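# Move filter cartridge from service panel into tray

## Task

Pull the round filter cartridge out of the service panel and set it down on the tray's floor, lying on its side or standing up. At the moment of final release it has to be above the tray, and the tray must stay flat on the table. Missing any one of these fails the task. Anything held in place only by the robot at the end does not count. Finish by opening the gripper and moving the arm away.

## Robot and tools

Robot: two arms, left_arm and right_arm, each ending in a two-finger parallel gripper with a wrist camera and a wrist force-torque sensor. Two head cameras (cam_head_left, cam_head_right) look at the table. Reference images for the scene can be shown with show_instructions, which takes no arguments and moves nothing.

Frame: one shared scene frame for both arms. The origin sits on the table surface midway between the arms; +x points out across the table, +z points up, and left_arm is on the +y side. The arm names do not match the left or right side of any image. Positions are in metres, orientations are quaternions written w first (qw, qx, qy, qz). Gripper axes: fingers point along the gripper's +z, they close and open along its x. The reported end effector position is the spot between the pads; fingertips extend 17.5 mm past it. A flat block juts about 9 cm toward the gripper's -y and rotates with it, so watch its clearance. Reported hand positions can be slightly off, more when the arm reaches far.

The 20-number row (used by execute_actions and move): the first 10 numbers are left_arm, the next 10 right_arm, always both even if only one arm moves. Each half is x, y, z, qw, qx, qy, qz, then gripper position, force_limit, speed. The pose part is an absolute target in the scene frame, not an offset. The three gripper numbers are each in [-1, 1]: position +1 means fully open (50 mm gap), about -0.65 means the pads meet, -1 means close until an object stops the fingers. force_limit maps about 20 N at -1, 102 N at 0, 185 N at +1 per pad. speed maps to 20, 85, 150 mm/s at -1, 0, +1. To leave a gripper unchanged, resend its previous three numbers; to keep an arm still, resend its last reported pose and quaternion each call.

execute_actions(actions): a list of actions; each action is a table of up to 15 rows, one row per 1/30 s control step, the last row repeated if fewer are given. An empty list just returns the current state and images. Any target more than 0.6 m from that gripper's current position along any of its axes gets the action refused; a malformed first action or an out-of-range first action rejects the whole call. Each control step clips the commanded pose to within 100 mm and 16 degrees of the measured one, so far targets need several actions.

move(target, speed, stop_force, blocking): target is one 20-number row of absolute poses. Each gripper travels in a straight line toward its pose; both finish together, taking 0.5 to 10 s. speed is in m/s, 0.002 to 0.5 (default 0.25); turning is capped at twice that in rad/s. Paths ignore obstacles and the other arm. stop_force (9 to 40 N, one value for both arms, only after 0.2 s of scene time) ends an arm's path when its wrist senses that much extra push against the motion; use it with a very low speed when touching down, and not when the gripper is also rotating or when lifting away from something it presses on. blocking=false returns after 0.5 s while motion continues (not allowed with stop_force); then use wait or stop before sending anything else. The result adds a move: line: done, contact, held, off_target, moving or fault, plus limits such as paced (pose clipped) or held (steps blocked), and each gripper's distance from its target.

wait(seconds): 0 to 10 s of letting the scene run with the last commands held. stop(): brakes a running move; fingers keep moving. zoom_image(camera, region): enlarged view of [x0, y0, x1, y1] pixels of a camera's latest image, at most 504 by 504. finished_scene(scene): ends the current scene (integer); cannot be undone.

Results: a state line per arm with gripper position, quaternion and velocities; Hand target lines showing where the controller is heading; Wrist force and Wrist torque in each gripper's own axes (offset up to about 4 N, noise up to 2.4 N, saturating near 50 N; force pushes back from a surface into the arm); step readings with HELD marks where a row was held back; a pose unreachable line when the clearance check altered a command. object_status: 0 moving, 1 blocked while opening, 2 blocked while closing (a grip), 3 reached the requested opening or pads met (usually nothing held). Grip width is about (250 - position_measured) x 0.202 mm. A new position number resets the status to 0 until the fingers settle; force_limit and speed only take effect with a position change of at least 0.01.

Cautions: the arms are stiff, so commanding even a little past a firm contact can trigger a fault stop (10 s halt) from joint torque or a 150 N outside force. Keep the arms from striking each other. Long loaded holds heat motors (warning at 70 °C, brakes at 85 °C). Move slowly near contacts, confirm status 2 before lifting, avoid dropping or slamming the cartridge, do not tip or shift the tray, and keep everything on the table. Loose objects can occasionally be nudged by outside pushes, so check placement before ending.

Each tool is called as a command line: name --argument value for each argument, lists and objects as JSON in quotes; but a table of rows of numbers goes row by row, as --pt "numbers of a row", without its own name.

## Session

show_instructions

execute_actions --actions '[]'

Reference images for this scene: manual page 1, manual page 2, manual page 3, manual page 4, manual page 5, manual page 6, manual page 7.

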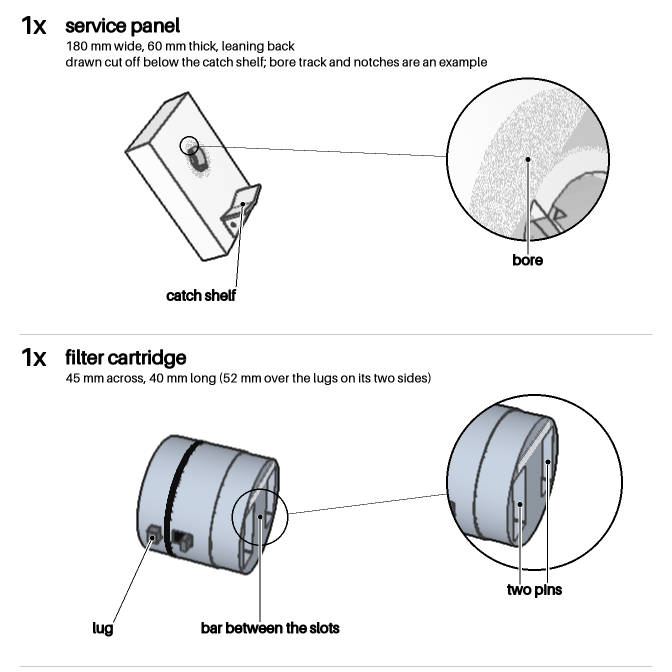

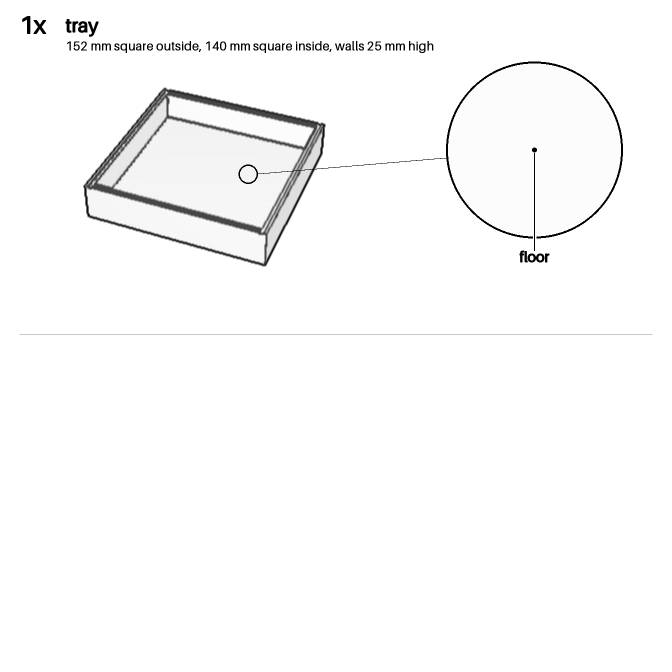

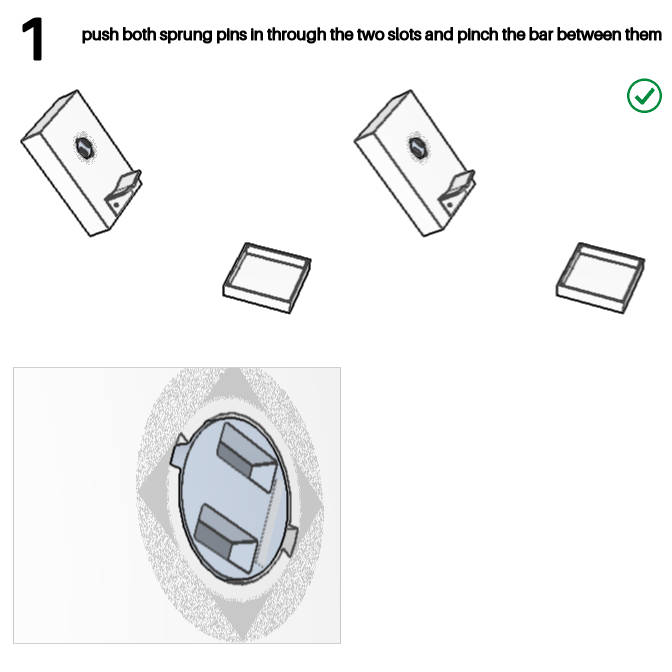

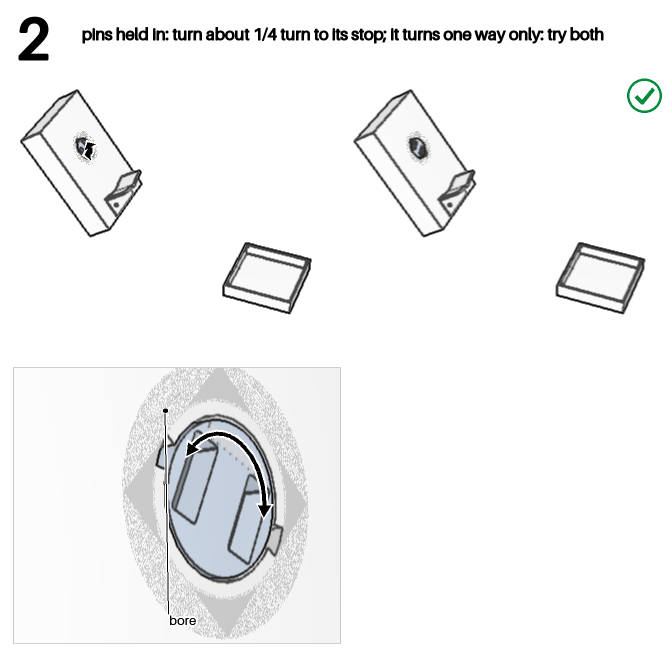

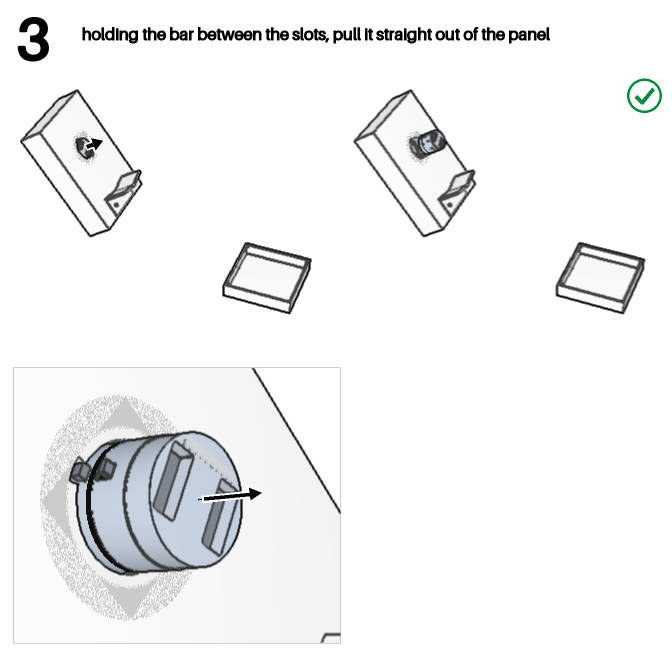

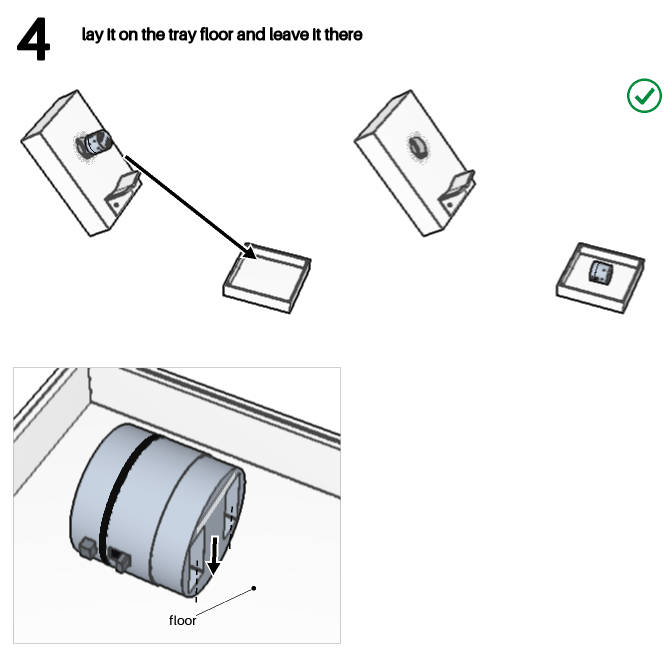

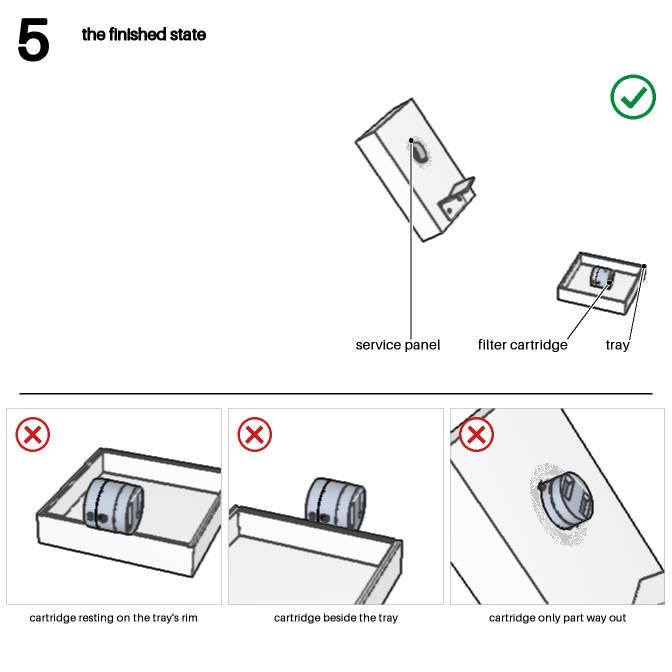

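Scene clock: 0.00 s.
left_arm: end_effector_position=(+0.5848, +0.7068, +0.3076) position_measured=3 object_status=3 end_effector_quat_wxyz=(-0.174, -0.373, +0.908, -0.071) end_effector_velocity=(-0.000, +0.000, +0.001) end_effector_angular_velocity=(-0.001, -0.002, -0.001) | right_arm: end_effector_position=(+0.4435, -0.3467, +0.1870) position_measured=3 object_status=3 end_effector_quat_wxyz=(-0.000, +0.651, +0.759, +0.000) end_effector_velocity=(-0.000, +0.000, +0.000) end_effector_angular_velocity=(+0.001, -0.001, +0.001)
Joint positions: left_arm=[ 0.454 -0.935  0.703 -0.995 -1.735 -2.001] | right_arm=[ 3.457 -1.418 -2.042 -1.252  1.572  0.316]
Joint velocities: left_arm=[ 0.001 -0.001 -0.    -0.    -0.001  0.002] | right_arm=[ 0.001  0.001  0.     0.     0.001 -0.001]
Motor temperatures (°C, as the motors report them): left_arm=[27 26 26 28 33 31] | right_arm=[22 25 25 26 29 36]
Wrist force (N, on the end effector, along its own x y z axes, offset not removed): no reading
Wrist torque (N m, same axes, about the end effector's origin, offset not removed): no reading
Hand target (left_arm): +0.585, +0.707, +0.308; -0.174, -0.373, +0.908, -0.071
Hand target (right_arm): +0.444, -0.347, +0.187; -0.000, +0.651, +0.759, +0.000

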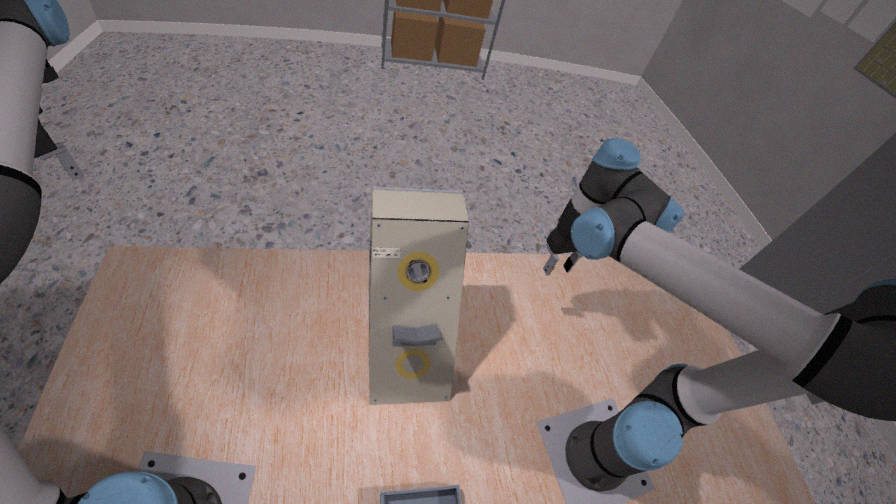

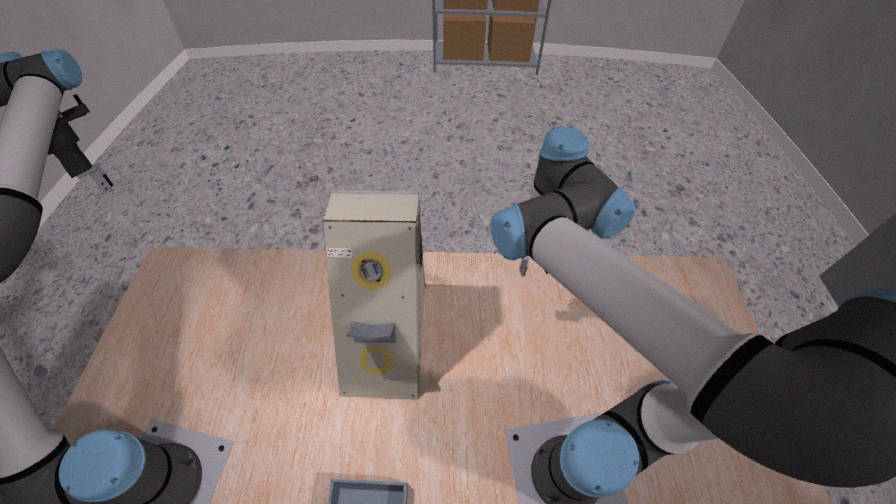

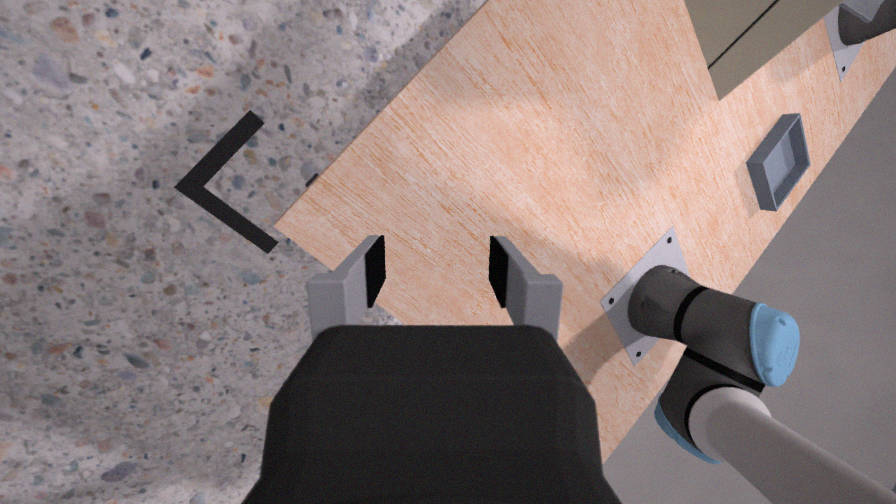

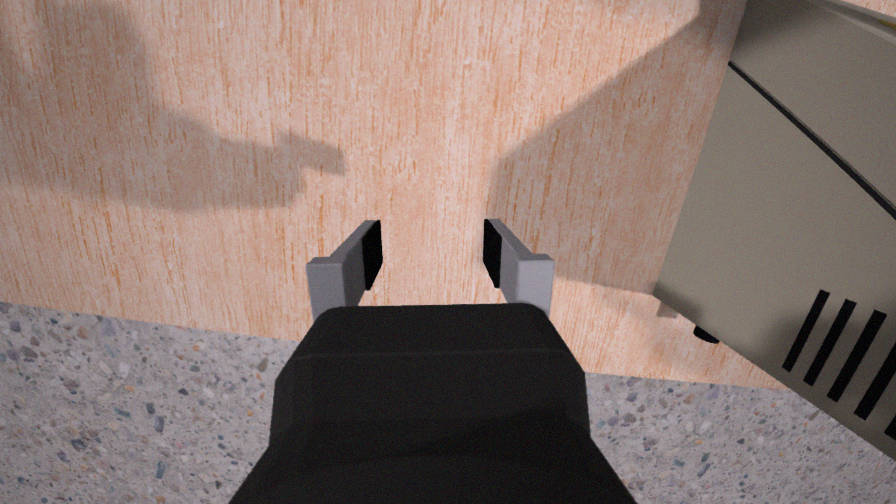

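move --target '[0.5848,0.7068,0.3076,-0.174,-0.373,0.908,-0.071,1,0,0, 0.30,-0.2,0.33,0.3998,0.4435,0.7681,0.2309,-0.07,0,0]' --speed 0.25

move --target '[0.5848,0.7068,0.3076,-0.174,-0.373,0.908,-0.071,1,0,0, 0.3238,0,0.2939,0.3998,0.4435,0.7681,0.2309,-0.07,0,0]' --speed 0.2

zoom_image --camera "cam_right_wrist" --region '[310, 100, 560, 310]'

Scene clock: 3.60 s.
left_arm: end_effector_position=(+0.5848, +0.7068, +0.3076) position_measured=3 object_status=3 end_effector_quat_wxyz=(-0.174, -0.373, +0.908, -0.071) end_effector_velocity=(+0.001, -0.001, +0.000) end_effector_angular_velocity=(+0.001, -0.001, +0.001) | right_arm: end_effector_position=(+0.3003, -0.2004, +0.3296) position_measured=162 object_status=3 end_effector_quat_wxyz=(+0.398, +0.444, +0.769, +0.230) end_effector_velocity=(-0.002, -0.000, -0.001) end_effector_angular_velocity=(+0.000, -0.016, -0.007)
Joint positions: left_arm=[ 0.454 -0.935  0.704 -0.997 -1.734 -2.001] | right_arm=[ 4.989 -0.826 -2.11  -2.31   0.734  1.718]
Joint velocities: left_arm=[-0.001 -0.    -0.    -0.001  0.    -0.002] | right_arm=[ 0.018 -0.006  0.    -0.032  0.     0.042]
Motor temperatures (°C, as the motors report them): left_arm=[27 26 26 28 33 31] | right_arm=[22 25 25 26 29 36]
Wrist force (N, on the end effector, along its own x y z axes, offset not removed): left_arm=[-0.2 -0.7 -0.7] | right_arm=[-0.3 -1.0 0.0]
Wrist torque (N m, same axes, about the end effector's origin, offset not removed): left_arm=[-0.15 -0.15 0.12] | right_arm=[-0.13 -0.01 0.05]
Hand target (left_arm): +0.585, +0.707, +0.308; -0.174, -0.373, +0.908, -0.071
Hand target (right_arm): +0.300, -0.200, +0.330; +0.399, +0.444, +0.769, +0.230
Off the commanded pose (left_arm): 0.000 m, 0 deg.
Off the commanded pose (right_arm): 0.001 m, 0 deg.
move: done

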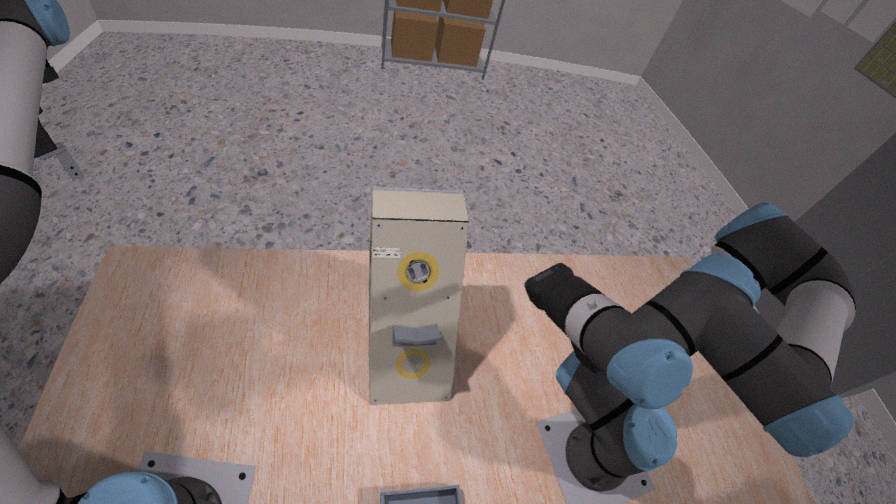

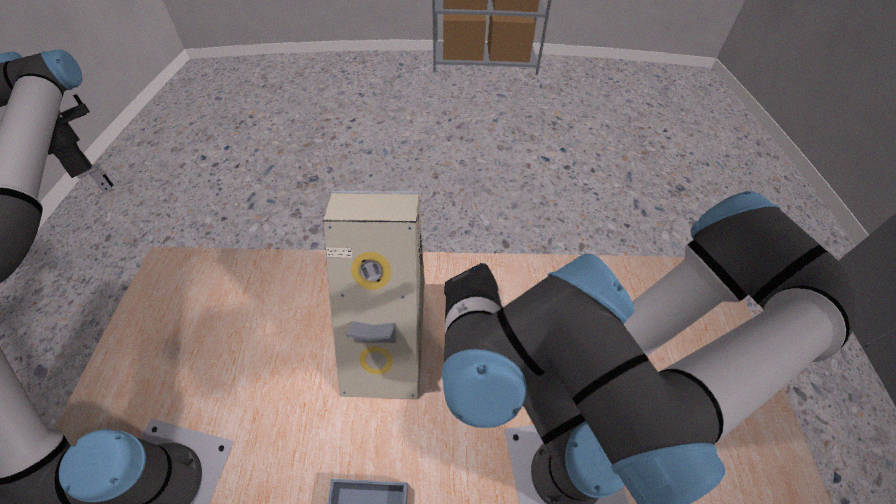

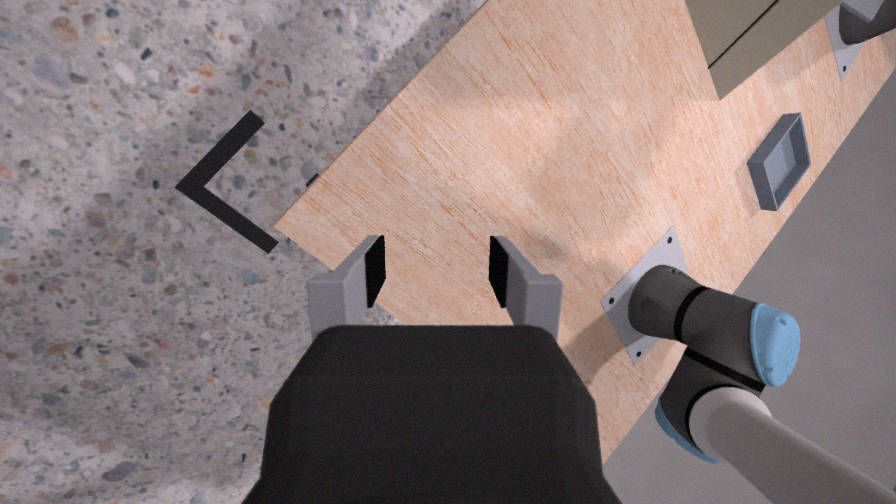

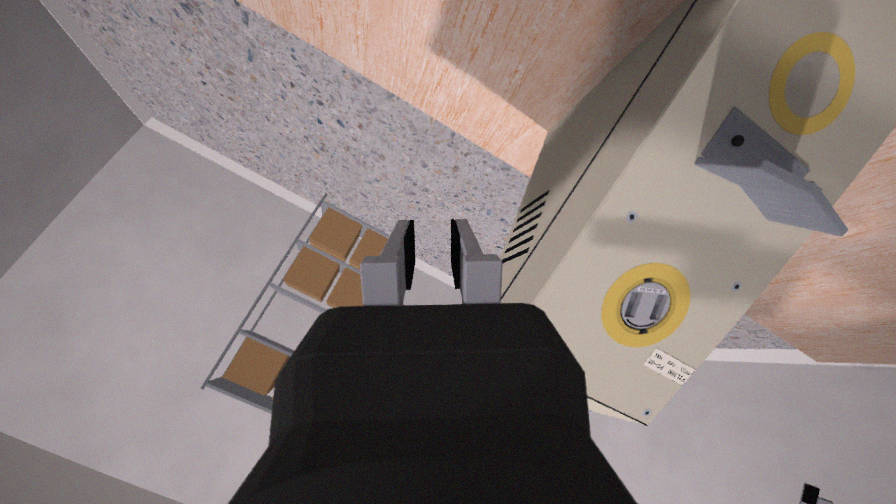

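Scene clock: 5.33 s.
left_arm: end_effector_position=(+0.5848, +0.7068, +0.3076) position_measured=3 object_status=3 end_effector_quat_wxyz=(-0.174, -0.373, +0.908, -0.071) end_effector_velocity=(-0.001, +0.001, +0.002) end_effector_angular_velocity=(+0.000, -0.002, +0.001) | right_arm: end_effector_position=(+0.3237, -0.0003, +0.2942) position_measured=162 object_status=3 end_effector_quat_wxyz=(+0.400, +0.444, +0.768, +0.231) end_effector_velocity=(+0.001, +0.003, -0.001) end_effector_angular_velocity=(-0.001, +0.003, +0.001)
Joint positions: left_arm=[ 0.454 -0.935  0.704 -0.997 -1.734 -2.001] | right_arm=[ 4.716 -1.396 -1.98  -1.557  0.628  1.317]
Joint velocities: left_arm=[ 0.002 -0.002 -0.     0.    -0.     0.001] | right_arm=[-0.004 -0.007  0.004  0.011  0.002 -0.01 ]
Motor temperatures (°C, as the motors report them): left_arm=[27 26 26 28 33 31] | right_arm=[22 25 25 26 29 36]
Wrist force (N, on the end effector, along its own x y z axes, offset not removed): left_arm=[1.3 -0.1 -1.3] | right_arm=[0.0 1.1 0.9]
Wrist torque (N m, same axes, about the end effector's origin, offset not removed): left_arm=[0.22 -0.16 0.10] | right_arm=[0.26 -0.12 -0.05]
Hand target (left_arm): +0.585, +0.707, +0.308; -0.174, -0.373, +0.908, -0.071
Hand target (right_arm): +0.324, +0.000, +0.294; +0.400, +0.443, +0.768, +0.231
Off the commanded pose (left_arm): 0.000 m, 0 deg.
Off the commanded pose (right_arm): 0.000 m, 0 deg.
move: done

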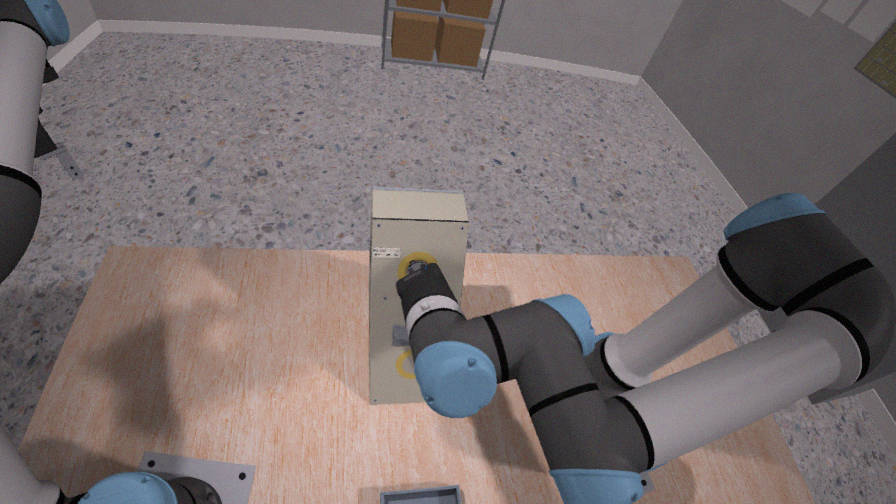

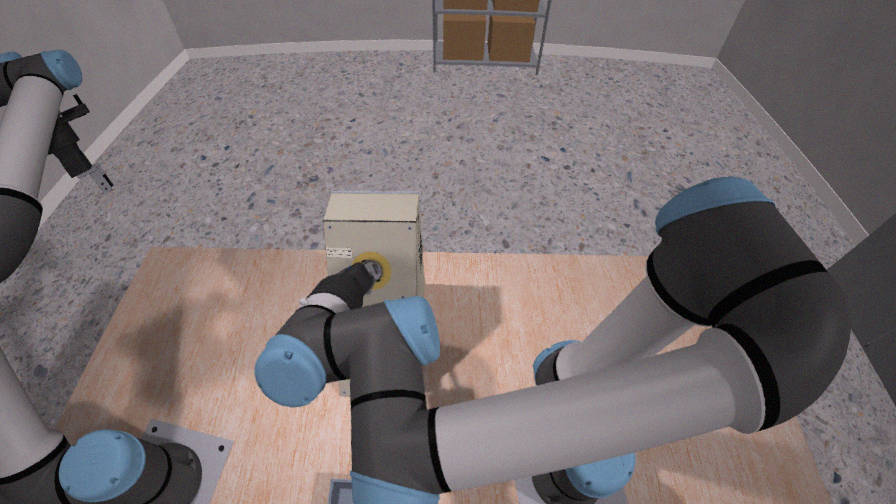

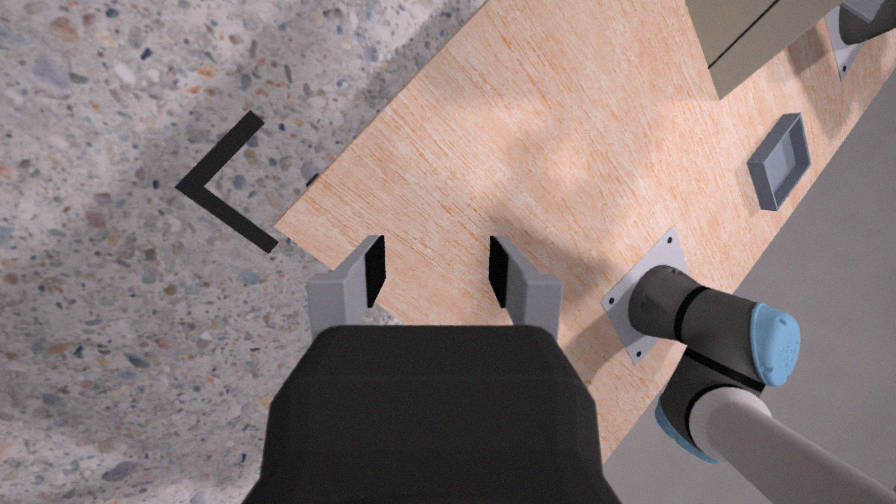

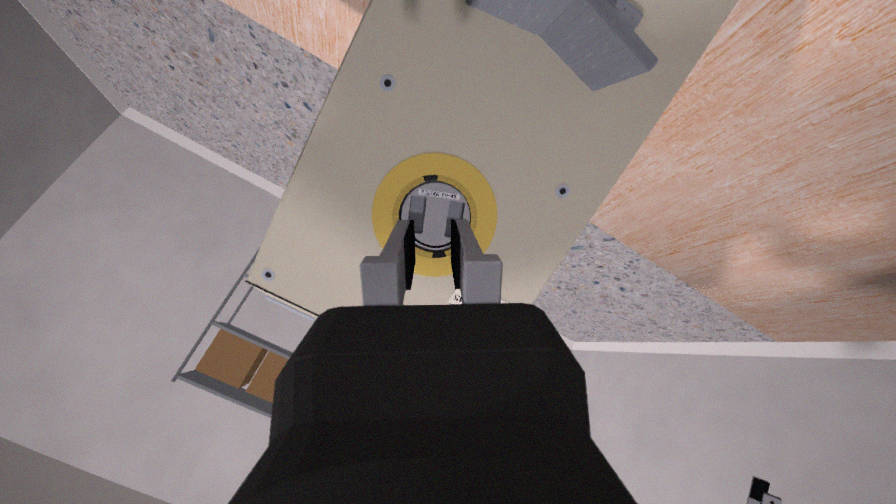

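Region (310, 100, 560, 310) of cam_right_wrist's 896x504 image, scaled by 2.016, with more detail than that image has; it fills the top 423 rows of this view, and the rest is white.

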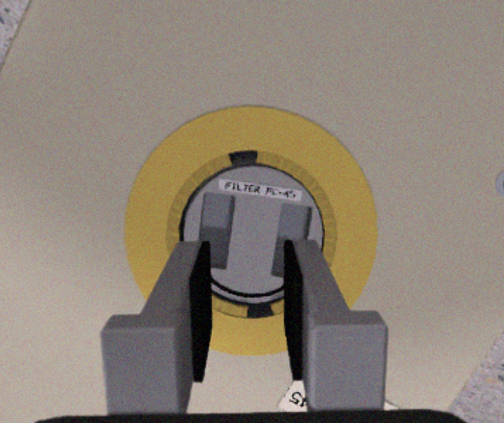

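move --target '[0.5848,0.7068,0.3076,-0.174,-0.373,0.908,-0.071,1,0,0, 0.3571,0.0005,0.2668,0.3816,0.4992,0.7332,0.2598,-0.07,0,0]' --speed 0.05 --stop_force 15

zoom_image --camera "cam_right_wrist" --region '[350, 150, 520, 300]'

Scene clock: 7.67 s.
left_arm: end_effector_position=(+0.5848, +0.7068, +0.3076) position_measured=3 object_status=3 end_effector_quat_wxyz=(-0.174, -0.373, +0.908, -0.071) end_effector_velocity=(+0.001, -0.001, +0.000) end_effector_angular_velocity=(+0.000, -0.002, -0.003) | right_arm: end_effector_position=(+0.3568, +0.0005, +0.2670) position_measured=162 object_status=3 end_effector_quat_wxyz=(+0.382, +0.499, +0.733, +0.260) end_effector_velocity=(+0.002, +0.000, -0.002) end_effector_angular_velocity=(+0.007, +0.001, -0.004)
Joint positions: left_arm=[ 0.454 -0.935  0.704 -0.997 -1.734 -2.001] | right_arm=[ 4.634 -1.43  -2.05  -1.339  0.615  1.325]
Joint velocities: left_arm=[-0.002 -0.001 -0.    -0.001 -0.     0.001] | right_arm=[-0.005 -0.003 -0.004  0.016  0.    -0.003]
Motor temperatures (°C, as the motors report them): left_arm=[27 26 26 28 33 31] | right_arm=[22 25 25 26 29 36]
Wrist force (N, on the end effector, along its own x y z axes, offset not removed): left_arm=[-0.5 -4.1 1.7] | right_arm=[0.1 -1.2 1.6]
Wrist torque (N m, same axes, about the end effector's origin, offset not removed): left_arm=[-0.76 -0.09 0.10] | right_arm=[-0.17 -0.12 0.04]
Hand target (left_arm): +0.585, +0.707, +0.308; -0.174, -0.373, +0.908, -0.071
Hand target (right_arm): +0.357, +0.001, +0.267; +0.382, +0.499, +0.733, +0.260
Off the commanded pose (left_arm): 0.000 m, 0 deg.
Off the commanded pose (right_arm): 0.000 m, 0 deg.
move: done

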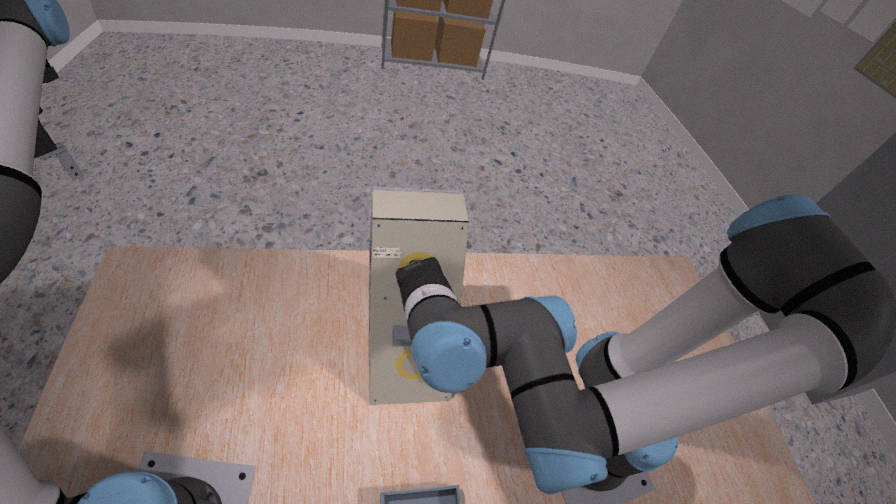

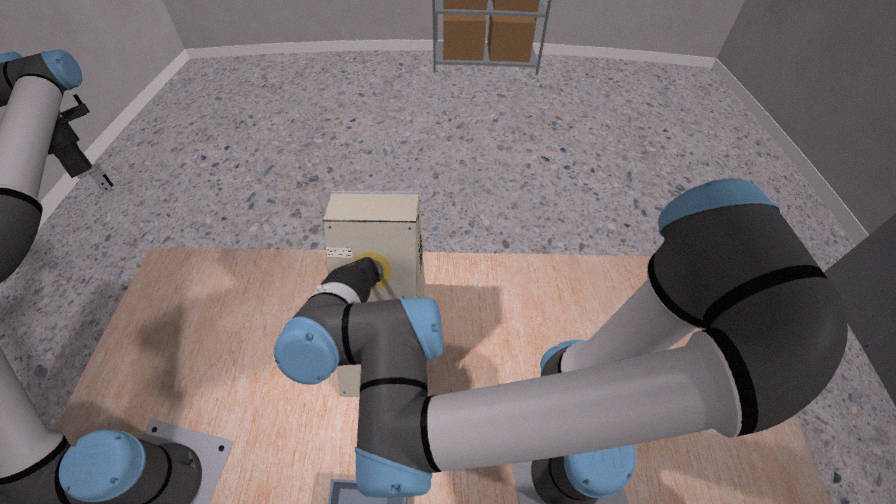

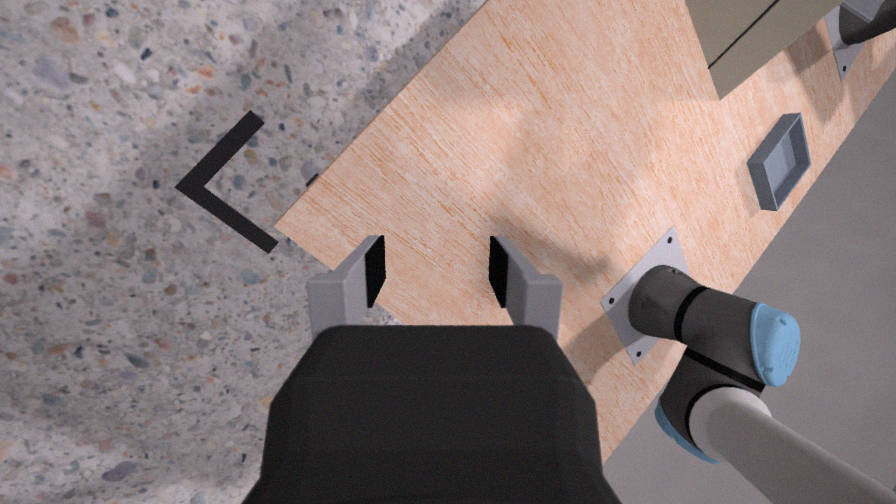

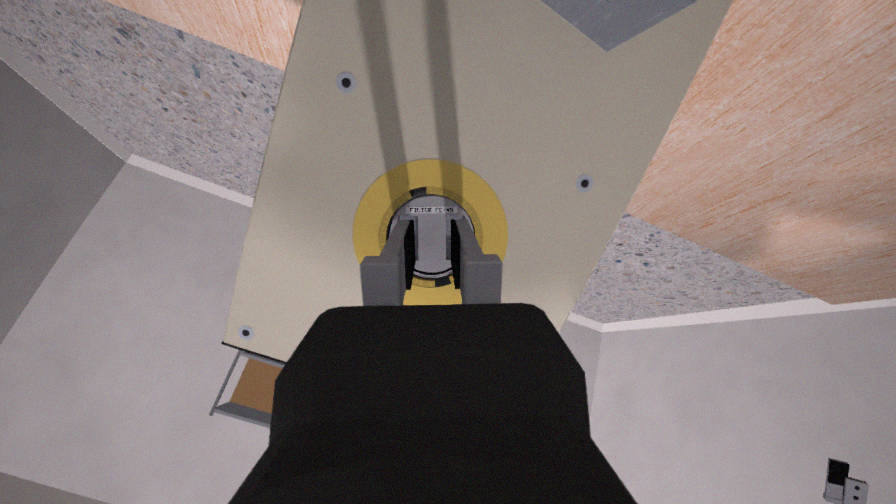

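Region (350, 150, 520, 300) of cam_right_wrist's 896x504 image, scaled by 2.965, with more detail than that image has; it fills the top 445 rows of this view, and the rest is white.

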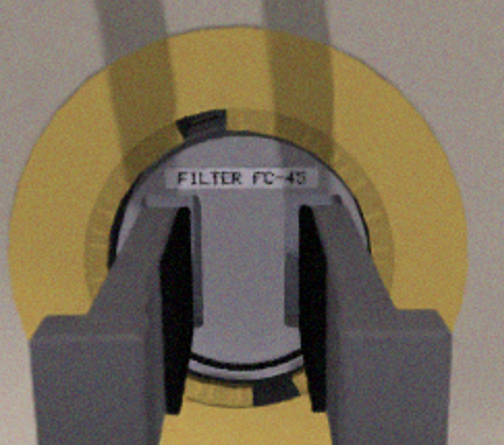

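move --target '[0.5848,0.7068,0.3076,-0.174,-0.373,0.908,-0.071,1,0,0, 0.3591,-0.0002,0.2662,0.3793,0.5056,0.7288,0.2632,-0.07,0,0]' --speed 0.01

move --target '[0.5848,0.7068,0.3076,-0.174,-0.373,0.908,-0.071,1,0,0, 0.3821,-0.0002,0.2501,0.3793,0.5056,0.7288,0.2632,-0.07,0,0]' --speed 0.004 --stop_force 14

zoom_image --camera "cam_right_wrist" --region '[350, 150, 520, 300]'

Scene clock: 9.60 s.
left_arm: end_effector_position=(+0.5848, +0.7068, +0.3076) position_measured=3 object_status=3 end_effector_quat_wxyz=(-0.174, -0.373, +0.908, -0.071) end_effector_velocity=(-0.000, +0.001, -0.000) end_effector_angular_velocity=(+0.000, +0.001, +0.003) | right_arm: end_effector_position=(+0.3590, -0.0002, +0.2662) position_measured=162 object_status=3 end_effector_quat_wxyz=(+0.379, +0.505, +0.729, +0.263) end_effector_velocity=(+0.001, -0.001, -0.000) end_effector_angular_velocity=(+0.004, +0.000, -0.003)
Joint positions: left_arm=[ 0.454 -0.935  0.704 -0.997 -1.734 -2.001] | right_arm=[ 4.628 -1.429 -2.054 -1.328  0.614  1.333]
Joint velocities: left_arm=[ 0.001  0.001 -0.     0.     0.    -0.002] | right_arm=[-0.001  0.001 -0.002  0.003  0.     0.003]
Motor temperatures (°C, as the motors report them): left_arm=[27 26 26 28 33 31] | right_arm=[22 25 25 26 29 36]
Wrist force (N, on the end effector, along its own x y z axes, offset not removed): left_arm=[-1.7 -0.9 -0.7] | right_arm=[-1.1 1.2 -0.2]
Wrist torque (N m, same axes, about the end effector's origin, offset not removed): left_arm=[-0.29 0.35 0.17] | right_arm=[0.28 0.11 0.05]
Hand target (left_arm): +0.585, +0.707, +0.308; -0.174, -0.373, +0.908, -0.071
Hand target (right_arm): +0.359, -0.000, +0.266; +0.379, +0.506, +0.729, +0.263
Off the commanded pose (left_arm): 0.000 m, 0 deg.
Off the commanded pose (right_arm): 0.000 m, 0 deg.
move: done

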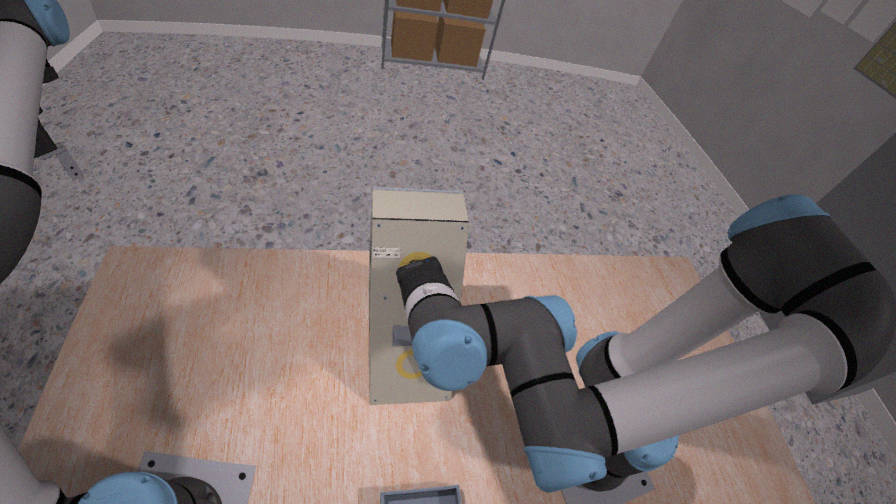

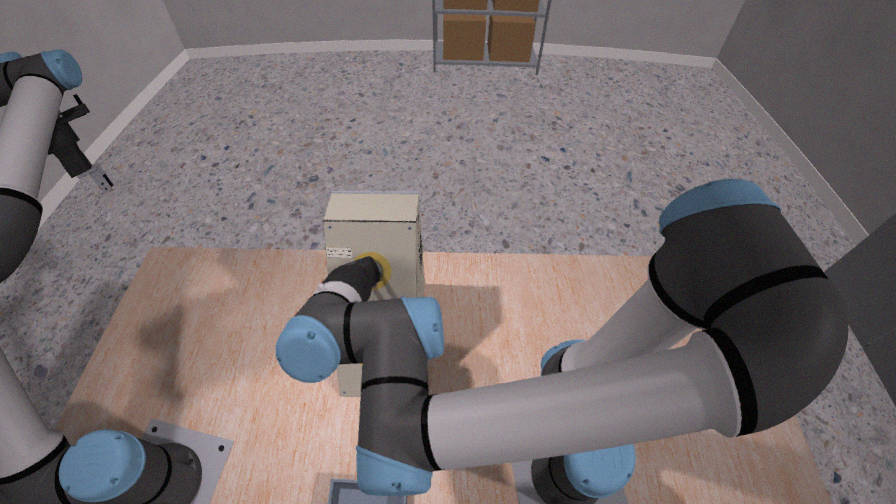

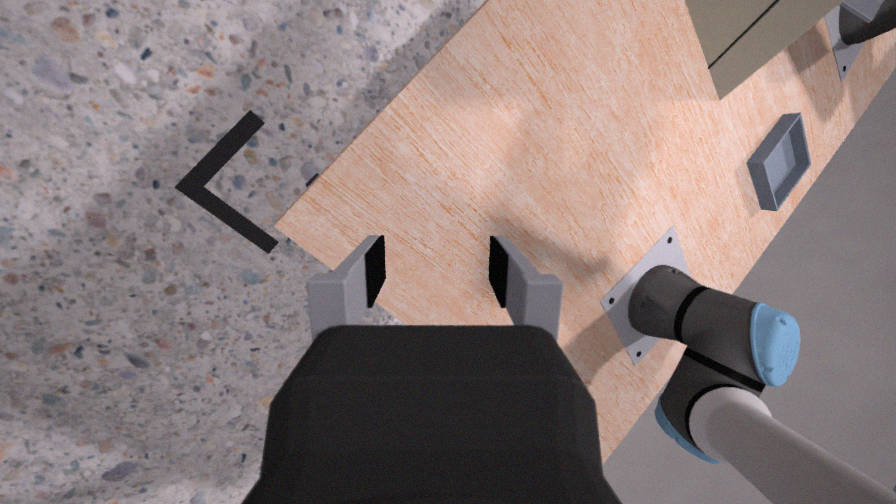

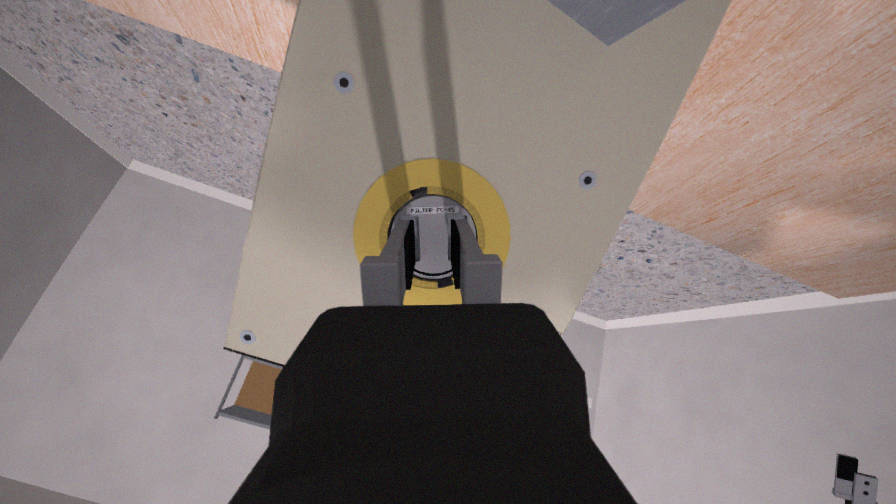

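Scene clock: 13.97 s.
left_arm: end_effector_position=(+0.5848, +0.7068, +0.3076) position_measured=3 object_status=3 end_effector_quat_wxyz=(-0.174, -0.373, +0.908, -0.071) end_effector_velocity=(-0.000, +0.000, +0.000) end_effector_angular_velocity=(+0.000, -0.000, -0.000) | right_arm: end_effector_position=(+0.3721, -0.0002, +0.2571) position_measured=162 object_status=3 end_effector_quat_wxyz=(+0.379, +0.506, +0.729, +0.263) end_effector_velocity=(-0.001, -0.001, -0.000) end_effector_angular_velocity=(-0.002, -0.002, -0.001)
Joint positions: left_arm=[ 0.454 -0.935  0.704 -0.997 -1.734 -2.001] | right_arm=[ 4.597 -1.45  -2.074 -1.242  0.612  1.279]
Joint velocities: left_arm=[ 0.    -0.     0.001 -0.     0.     0.   ] | right_arm=[ 0.003  0.001 -0.    -0.009 -0.001  0.006]
Motor temperatures (°C, as the motors report them): left_arm=[27 26 26 28 33 31] | right_arm=[22 25 25 26 29 36]
Wrist force (N, on the end effector, along its own x y z axes, offset not removed): left_arm=[-3.7 -4.9 1.7] | right_arm=[-6.2 0.2 -49.2]
Wrist torque (N m, same axes, about the end effector's origin, offset not removed): left_arm=[-0.92 0.53 0.16] | right_arm=[-0.13 -0.95 0.05]
Hand target (left_arm): +0.585, +0.707, +0.308; -0.174, -0.373, +0.908, -0.071
Hand target (right_arm): +0.372, -0.000, +0.257; +0.379, +0.506, +0.729, +0.263
Off the commanded pose (left_arm): 0.000 m, 0 deg.
Off the commanded pose (right_arm): 0.012 m, 0 deg.
move: contact (right_arm)

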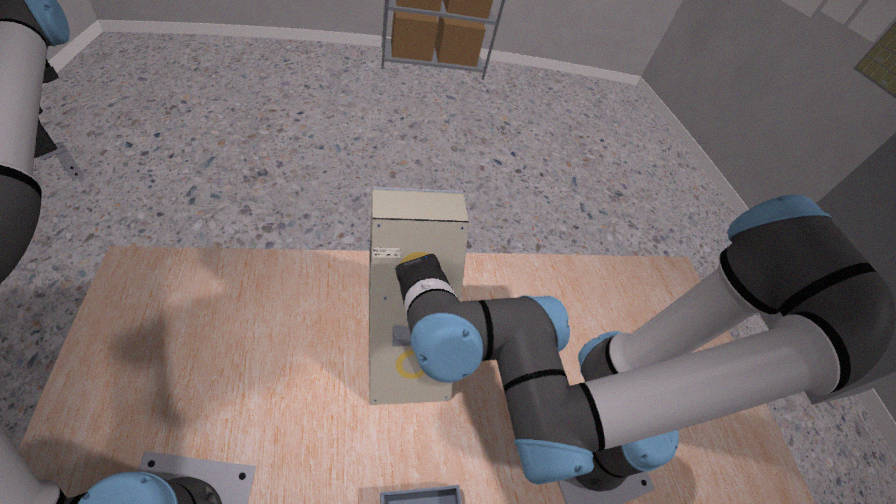

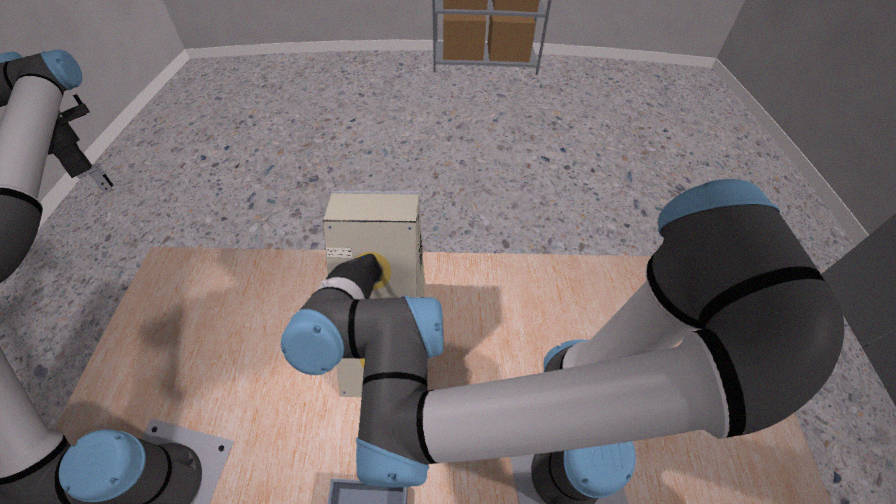

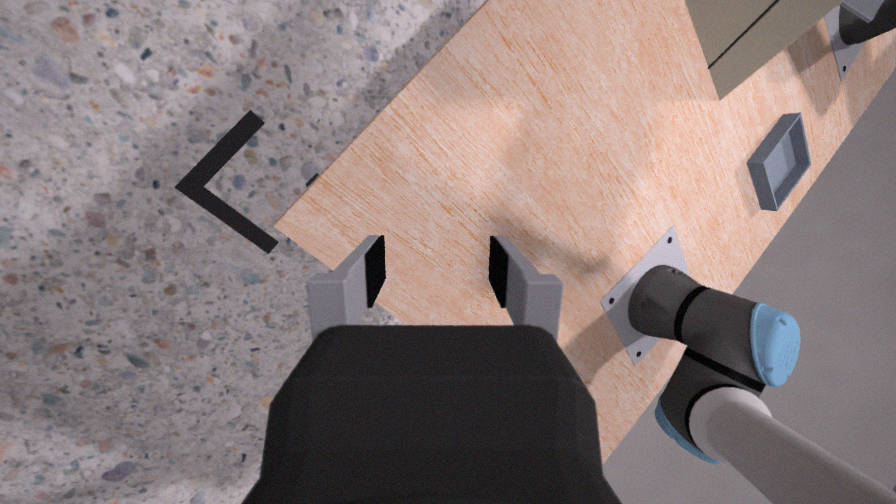

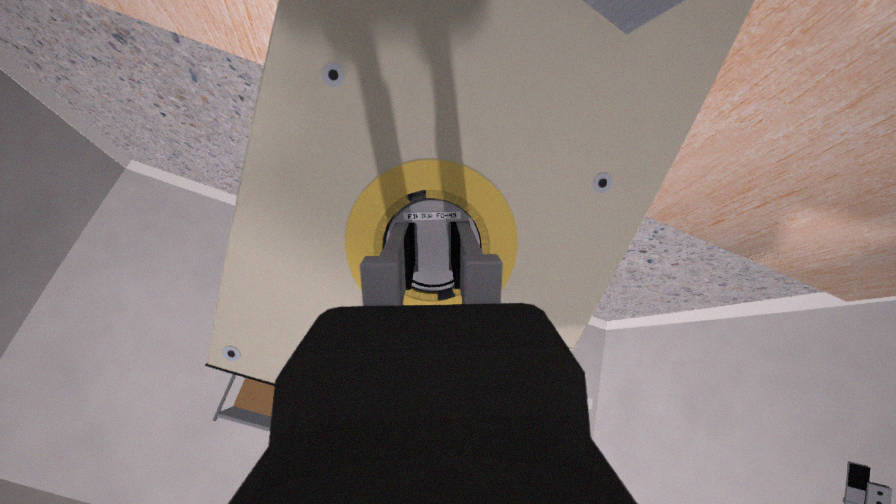

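Region (350, 150, 520, 300) of cam_right_wrist's 896x504 image, scaled by 2.965, with more detail than that image has; it fills the top 445 rows of this view, and the rest is white.

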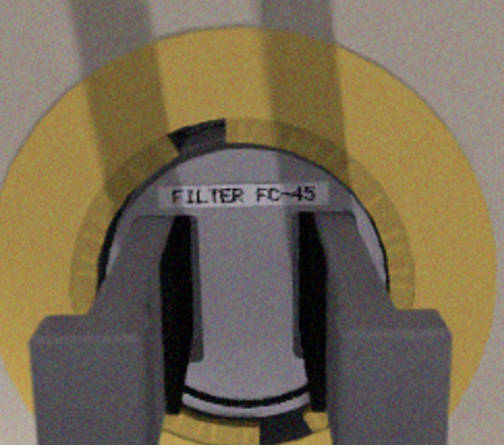

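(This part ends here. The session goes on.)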